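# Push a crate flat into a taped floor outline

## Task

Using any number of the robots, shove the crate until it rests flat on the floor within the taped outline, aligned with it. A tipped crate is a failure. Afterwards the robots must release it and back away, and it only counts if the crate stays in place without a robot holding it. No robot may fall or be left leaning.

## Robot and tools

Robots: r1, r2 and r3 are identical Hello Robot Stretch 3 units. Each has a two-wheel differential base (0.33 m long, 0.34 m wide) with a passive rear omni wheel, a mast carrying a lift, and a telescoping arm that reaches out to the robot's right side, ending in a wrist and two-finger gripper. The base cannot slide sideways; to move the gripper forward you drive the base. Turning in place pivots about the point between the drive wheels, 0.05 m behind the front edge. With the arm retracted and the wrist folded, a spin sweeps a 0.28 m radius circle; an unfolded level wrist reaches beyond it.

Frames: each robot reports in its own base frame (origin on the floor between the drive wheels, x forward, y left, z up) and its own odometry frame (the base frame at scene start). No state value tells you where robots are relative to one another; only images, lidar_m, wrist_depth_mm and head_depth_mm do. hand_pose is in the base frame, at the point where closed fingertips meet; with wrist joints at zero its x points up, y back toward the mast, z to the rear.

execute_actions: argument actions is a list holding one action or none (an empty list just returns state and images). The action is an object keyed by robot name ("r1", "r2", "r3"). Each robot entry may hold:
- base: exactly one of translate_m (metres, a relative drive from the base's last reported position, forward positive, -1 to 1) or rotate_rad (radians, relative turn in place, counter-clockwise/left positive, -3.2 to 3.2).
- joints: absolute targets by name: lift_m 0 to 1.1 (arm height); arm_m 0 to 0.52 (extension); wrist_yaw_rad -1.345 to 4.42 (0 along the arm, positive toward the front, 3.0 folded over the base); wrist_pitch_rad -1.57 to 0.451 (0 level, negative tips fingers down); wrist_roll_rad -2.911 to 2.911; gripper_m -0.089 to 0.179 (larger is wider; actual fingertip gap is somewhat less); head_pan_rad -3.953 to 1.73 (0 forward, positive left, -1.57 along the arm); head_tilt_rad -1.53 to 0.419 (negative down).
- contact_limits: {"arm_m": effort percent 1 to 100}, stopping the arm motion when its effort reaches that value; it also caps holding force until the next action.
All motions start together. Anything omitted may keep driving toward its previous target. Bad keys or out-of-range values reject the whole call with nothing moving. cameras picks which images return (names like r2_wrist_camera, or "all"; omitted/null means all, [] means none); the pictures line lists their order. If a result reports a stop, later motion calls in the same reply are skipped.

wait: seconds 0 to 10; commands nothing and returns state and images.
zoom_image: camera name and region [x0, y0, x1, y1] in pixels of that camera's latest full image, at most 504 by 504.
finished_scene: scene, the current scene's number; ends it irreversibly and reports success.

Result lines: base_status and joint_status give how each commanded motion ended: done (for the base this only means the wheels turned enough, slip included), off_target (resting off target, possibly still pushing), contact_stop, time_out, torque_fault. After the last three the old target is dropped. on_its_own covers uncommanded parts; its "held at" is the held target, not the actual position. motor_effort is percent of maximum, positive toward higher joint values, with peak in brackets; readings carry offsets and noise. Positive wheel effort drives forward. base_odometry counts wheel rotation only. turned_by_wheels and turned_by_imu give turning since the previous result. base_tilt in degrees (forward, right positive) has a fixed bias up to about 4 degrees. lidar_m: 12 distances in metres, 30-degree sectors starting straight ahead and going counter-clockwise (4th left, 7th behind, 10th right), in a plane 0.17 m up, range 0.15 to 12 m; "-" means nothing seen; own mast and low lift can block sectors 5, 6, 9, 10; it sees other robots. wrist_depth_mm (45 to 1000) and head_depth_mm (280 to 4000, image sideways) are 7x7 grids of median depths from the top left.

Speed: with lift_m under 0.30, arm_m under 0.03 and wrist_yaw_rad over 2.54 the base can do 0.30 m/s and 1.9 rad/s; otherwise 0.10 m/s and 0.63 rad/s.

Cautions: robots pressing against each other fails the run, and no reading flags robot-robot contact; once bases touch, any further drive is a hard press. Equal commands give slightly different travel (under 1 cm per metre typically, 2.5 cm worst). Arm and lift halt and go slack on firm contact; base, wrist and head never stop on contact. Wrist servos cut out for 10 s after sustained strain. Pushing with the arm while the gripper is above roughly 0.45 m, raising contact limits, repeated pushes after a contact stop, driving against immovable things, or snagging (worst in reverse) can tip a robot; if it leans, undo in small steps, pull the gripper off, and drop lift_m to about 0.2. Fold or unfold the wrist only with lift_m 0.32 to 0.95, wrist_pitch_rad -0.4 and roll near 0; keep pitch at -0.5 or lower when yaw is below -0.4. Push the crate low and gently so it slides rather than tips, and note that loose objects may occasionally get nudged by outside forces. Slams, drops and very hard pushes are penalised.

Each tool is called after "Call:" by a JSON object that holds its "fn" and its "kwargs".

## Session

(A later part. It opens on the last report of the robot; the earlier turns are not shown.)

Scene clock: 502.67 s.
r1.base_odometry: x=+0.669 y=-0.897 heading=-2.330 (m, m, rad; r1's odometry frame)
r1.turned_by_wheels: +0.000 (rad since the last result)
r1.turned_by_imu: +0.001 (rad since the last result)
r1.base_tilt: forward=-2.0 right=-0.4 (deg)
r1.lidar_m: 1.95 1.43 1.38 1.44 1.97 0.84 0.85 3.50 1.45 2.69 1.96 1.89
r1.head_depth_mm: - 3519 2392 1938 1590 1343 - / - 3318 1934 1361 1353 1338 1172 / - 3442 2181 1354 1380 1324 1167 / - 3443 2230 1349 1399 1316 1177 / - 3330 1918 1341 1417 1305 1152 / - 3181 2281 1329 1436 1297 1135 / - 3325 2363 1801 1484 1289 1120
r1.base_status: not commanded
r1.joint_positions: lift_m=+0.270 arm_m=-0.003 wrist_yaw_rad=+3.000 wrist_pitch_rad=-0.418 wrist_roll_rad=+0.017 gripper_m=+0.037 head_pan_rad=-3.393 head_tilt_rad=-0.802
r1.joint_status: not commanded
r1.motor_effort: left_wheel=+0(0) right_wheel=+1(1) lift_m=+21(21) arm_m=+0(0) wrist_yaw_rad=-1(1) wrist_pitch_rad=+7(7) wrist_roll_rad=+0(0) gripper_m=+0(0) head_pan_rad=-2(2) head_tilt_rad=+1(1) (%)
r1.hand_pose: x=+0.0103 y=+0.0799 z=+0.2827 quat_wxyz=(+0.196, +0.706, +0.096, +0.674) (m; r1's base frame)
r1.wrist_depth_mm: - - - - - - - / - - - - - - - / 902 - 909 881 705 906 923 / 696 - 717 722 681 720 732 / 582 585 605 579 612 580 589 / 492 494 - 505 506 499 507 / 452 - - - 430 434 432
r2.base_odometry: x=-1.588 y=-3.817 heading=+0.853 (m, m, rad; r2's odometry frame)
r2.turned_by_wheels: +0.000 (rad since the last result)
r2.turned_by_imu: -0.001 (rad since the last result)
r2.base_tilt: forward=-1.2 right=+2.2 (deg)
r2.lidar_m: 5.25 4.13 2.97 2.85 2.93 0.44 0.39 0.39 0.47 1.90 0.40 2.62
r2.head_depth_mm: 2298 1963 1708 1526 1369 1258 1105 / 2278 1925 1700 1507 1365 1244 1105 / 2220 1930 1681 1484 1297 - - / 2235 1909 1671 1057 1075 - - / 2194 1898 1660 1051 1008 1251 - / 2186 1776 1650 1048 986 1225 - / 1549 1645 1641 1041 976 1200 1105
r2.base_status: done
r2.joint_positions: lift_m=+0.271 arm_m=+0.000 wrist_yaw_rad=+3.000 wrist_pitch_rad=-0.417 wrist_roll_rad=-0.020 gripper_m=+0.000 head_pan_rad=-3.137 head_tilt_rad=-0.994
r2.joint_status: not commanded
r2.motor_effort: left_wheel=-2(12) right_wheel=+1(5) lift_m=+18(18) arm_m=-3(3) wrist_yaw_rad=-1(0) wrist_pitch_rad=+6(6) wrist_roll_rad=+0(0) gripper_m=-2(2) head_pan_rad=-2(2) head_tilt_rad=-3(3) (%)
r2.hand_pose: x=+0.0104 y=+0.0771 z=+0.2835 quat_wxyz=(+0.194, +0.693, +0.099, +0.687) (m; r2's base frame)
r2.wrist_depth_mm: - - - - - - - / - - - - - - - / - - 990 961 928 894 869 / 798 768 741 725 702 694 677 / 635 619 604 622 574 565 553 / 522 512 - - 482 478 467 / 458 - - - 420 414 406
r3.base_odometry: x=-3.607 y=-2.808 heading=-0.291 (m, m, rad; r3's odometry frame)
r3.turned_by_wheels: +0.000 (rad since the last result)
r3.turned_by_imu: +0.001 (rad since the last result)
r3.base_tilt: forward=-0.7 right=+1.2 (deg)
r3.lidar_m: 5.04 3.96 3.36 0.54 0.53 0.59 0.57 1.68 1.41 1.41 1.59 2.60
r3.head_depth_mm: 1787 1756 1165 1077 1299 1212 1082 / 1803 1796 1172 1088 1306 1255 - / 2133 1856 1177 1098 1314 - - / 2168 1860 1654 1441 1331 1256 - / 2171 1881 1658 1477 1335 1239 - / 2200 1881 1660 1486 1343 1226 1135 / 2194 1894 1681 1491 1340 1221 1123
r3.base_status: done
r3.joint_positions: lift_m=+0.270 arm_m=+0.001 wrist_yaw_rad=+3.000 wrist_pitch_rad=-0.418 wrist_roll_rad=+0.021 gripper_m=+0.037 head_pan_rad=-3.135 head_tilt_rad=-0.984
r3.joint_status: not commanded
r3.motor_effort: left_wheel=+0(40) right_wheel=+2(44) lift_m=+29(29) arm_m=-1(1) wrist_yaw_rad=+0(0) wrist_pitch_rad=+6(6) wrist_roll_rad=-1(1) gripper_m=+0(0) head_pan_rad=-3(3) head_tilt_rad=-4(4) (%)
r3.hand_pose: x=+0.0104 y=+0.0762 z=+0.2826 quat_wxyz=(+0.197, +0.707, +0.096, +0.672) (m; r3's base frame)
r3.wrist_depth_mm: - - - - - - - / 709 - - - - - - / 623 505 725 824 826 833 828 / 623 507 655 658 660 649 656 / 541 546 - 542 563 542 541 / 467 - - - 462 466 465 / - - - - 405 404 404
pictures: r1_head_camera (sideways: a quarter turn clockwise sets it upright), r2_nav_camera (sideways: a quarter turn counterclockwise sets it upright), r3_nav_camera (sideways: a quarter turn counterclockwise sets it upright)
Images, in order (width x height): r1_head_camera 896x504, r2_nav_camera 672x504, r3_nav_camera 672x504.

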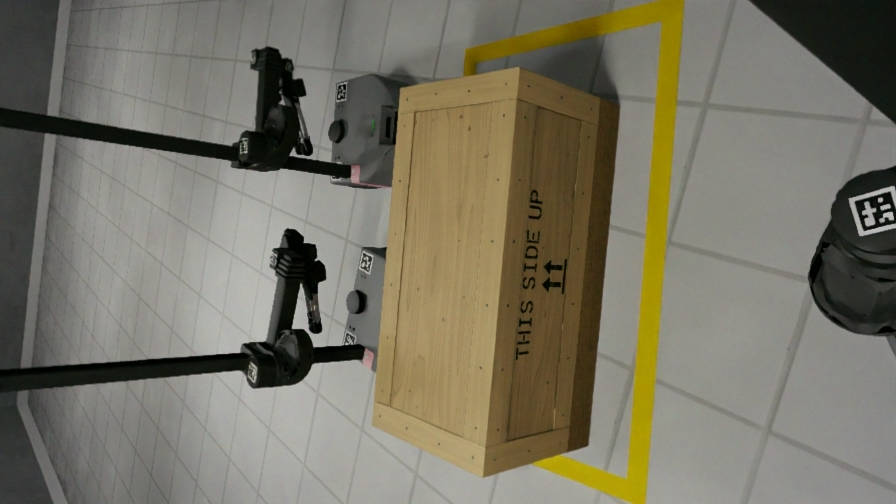

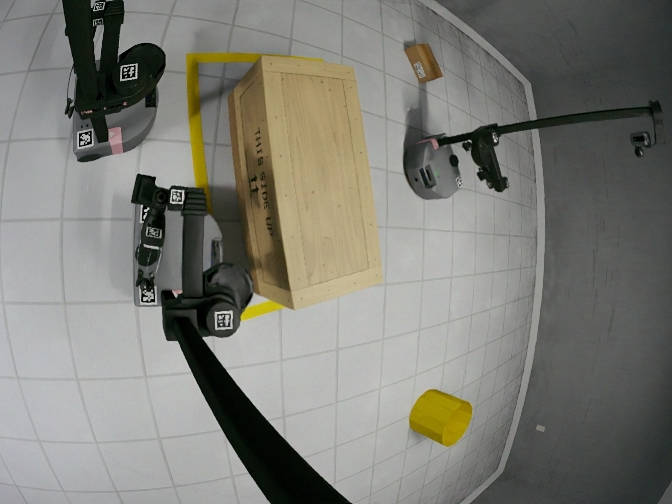

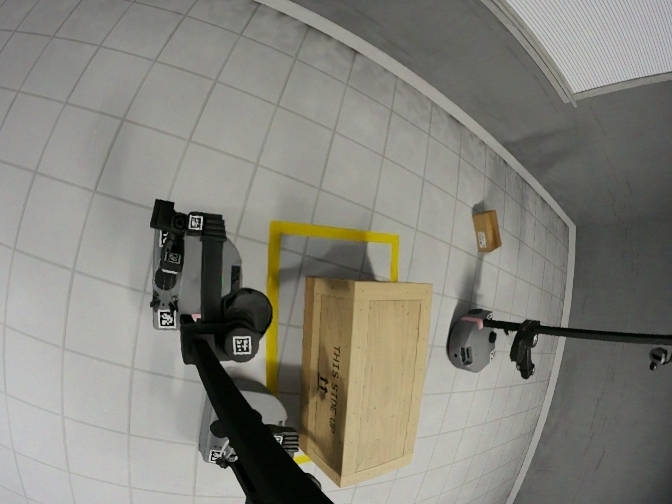

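Call:
{"fn": "execute_actions", "kwargs": {"actions": [{"r3":{"base":{"translate_m":0.5}},"r2":{"base":{"translate_m":0.2}}}], "cameras": ["r2_nav_camera"]}}

Call:
{"fn": "finished_scene", "kwargs": {"scene": 1}}

Scene clock: 510.97 s.
r1.base_odometry: x=+0.669 y=-0.897 heading=-2.330 (m, m, rad; r1's odometry frame)
r1.turned_by_wheels: +0.000 (rad since the last result)
r1.turned_by_imu: +0.002 (rad since the last result)
r1.base_tilt: forward=-1.9 right=-0.5 (deg)
r1.lidar_m: 1.95 1.43 1.38 1.44 1.97 0.84 0.85 3.51 1.46 2.68 1.97 1.90
r1.head_depth_mm: - 3527 2470 1935 1576 1335 - / - 3171 2376 1358 1366 1327 1167 / - 3057 2357 1359 1378 1320 1165 / - 3386 2053 1349 1396 1307 1184 / - 3241 2034 1336 1427 1305 1153 / - 3312 2370 1327 1430 1304 1124 / - 3255 2372 1799 1489 1292 1124
r1.base_status: not commanded
r1.joint_positions: lift_m=+0.270 arm_m=-0.003 wrist_yaw_rad=+3.000 wrist_pitch_rad=-0.418 wrist_roll_rad=+0.017 gripper_m=+0.037 head_pan_rad=-3.393 head_tilt_rad=-0.802
r1.joint_status: not commanded
r1.motor_effort: left_wheel=+0(0) right_wheel=+1(1) lift_m=+21(21) arm_m=-1(0) wrist_yaw_rad=+0(1) wrist_pitch_rad=+7(7) wrist_roll_rad=+0(0) gripper_m=+1(1) head_pan_rad=-2(2) head_tilt_rad=+2(2) (%)
r1.hand_pose: x=+0.0103 y=+0.0799 z=+0.2827 quat_wxyz=(+0.196, +0.706, +0.096, +0.674) (m; r1's base frame)
r1.wrist_depth_mm: - - - - - - - / - - - - - - - / 923 - 919 887 684 909 933 / 710 - 708 697 704 717 730 / 575 590 593 585 615 594 592 / 493 495 - 512 511 512 497 / 455 - - - 433 433 430
r2.base_odometry: x=-1.457 y=-3.666 heading=+0.853 (m, m, rad; r2's odometry frame)
r2.turned_by_wheels: +0.000 (rad since the last result)
r2.turned_by_imu: -0.001 (rad since the last result)
r2.base_tilt: forward=-1.1 right=+1.8 (deg)
r2.lidar_m: 5.04 4.10 2.97 2.85 2.94 1.93 0.59 0.59 0.70 1.89 1.94 0.52
r2.head_depth_mm: 2288 1967 1716 1522 1366 1252 1109 / 2253 1942 1705 1506 1360 1241 1108 / 2246 1939 1683 1439 1357 - - / 2229 1906 1195 1125 1344 - - / 2206 1897 1180 1104 1317 1247 - / 2187 1804 1177 1100 1307 1224 - / 1789 1757 1163 1072 1288 1209 1108
r2.base_status: done
r2.joint_positions: lift_m=+0.271 arm_m=+0.000 wrist_yaw_rad=+3.000 wrist_pitch_rad=-0.417 wrist_roll_rad=-0.020 gripper_m=+0.000 head_pan_rad=-3.137 head_tilt_rad=-0.994
r2.joint_status: not commanded
r2.motor_effort: left_wheel=-2(11) right_wheel=+1(6) lift_m=+18(17) arm_m=-3(3) wrist_yaw_rad=+0(1) wrist_pitch_rad=+6(6) wrist_roll_rad=+0(0) gripper_m=-2(2) head_pan_rad=-2(1) head_tilt_rad=-2(2) (%)
r2.hand_pose: x=+0.0104 y=+0.0771 z=+0.2835 quat_wxyz=(+0.194, +0.693, +0.099, +0.687) (m; r2's base frame)
r2.wrist_depth_mm: - - - - - - - / - - - - - - - / - - 982 948 918 898 870 / 790 769 745 727 709 690 675 / 631 612 602 619 578 564 549 / 524 520 - - 482 476 466 / 457 - - - 421 412 406
r3.base_odometry: x=-3.128 y=-2.951 heading=-0.291 (m, m, rad; r3's odometry frame)
r3.turned_by_wheels: +0.000 (rad since the last result)
r3.turned_by_imu: +0.002 (rad since the last result)
r3.base_tilt: forward=-0.7 right=+1.2 (deg)
r3.lidar_m: 4.55 3.82 3.25 3.24 0.65 0.65 1.07 1.81 1.52 1.51 1.70 2.82
r3.head_depth_mm: 1999 1345 1525 1459 1275 1207 1087 / 2005 1357 1538 1480 1329 1264 - / 2156 1356 1566 1470 1333 - - / 2166 1877 1614 1472 1340 1254 - / 2142 1868 1652 1489 1340 1241 - / 2172 1881 1652 1480 1336 1226 1135 / 2192 1889 1676 1486 1341 1227 1128
r3.base_status: done
r3.joint_positions: lift_m=+0.270 arm_m=+0.001 wrist_yaw_rad=+3.000 wrist_pitch_rad=-0.418 wrist_roll_rad=+0.021 gripper_m=+0.037 head_pan_rad=-3.135 head_tilt_rad=-0.984
r3.joint_status: not commanded
r3.motor_effort: left_wheel=+0(8) right_wheel=+2(10) lift_m=+29(29) arm_m=-1(1) wrist_yaw_rad=+0(1) wrist_pitch_rad=+6(6) wrist_roll_rad=-1(1) gripper_m=+0(0) head_pan_rad=-3(3) head_tilt_rad=-3(4) (%)
r3.hand_pose: x=+0.0104 y=+0.0762 z=+0.2826 quat_wxyz=(+0.197, +0.707, +0.096, +0.672) (m; r3's base frame)
r3.wrist_depth_mm: - - - - - - - / 641 - - - - - - / 561 686 828 821 834 830 821 / 562 654 651 651 654 652 654 / 540 545 - 547 561 543 542 / 463 - - - 466 465 462 / - - - - 408 408 402
pictures: r2_nav_camera (sideways: a quarter turn counterclockwise sets it upright)
Images, in order (width x height): r2_nav_camera 672x504.

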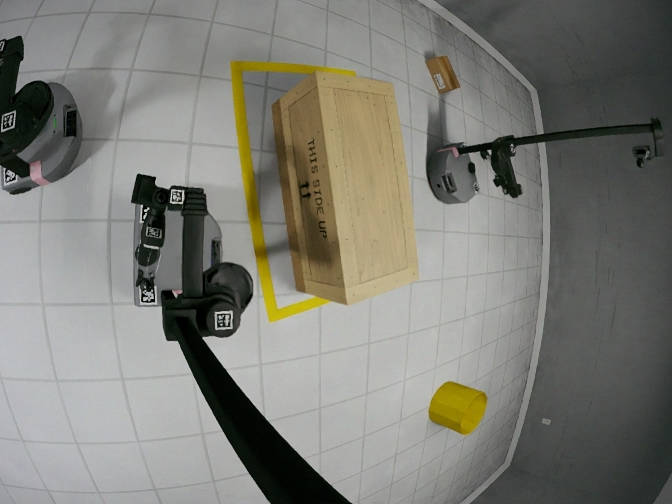

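The scene is finished: the task was done.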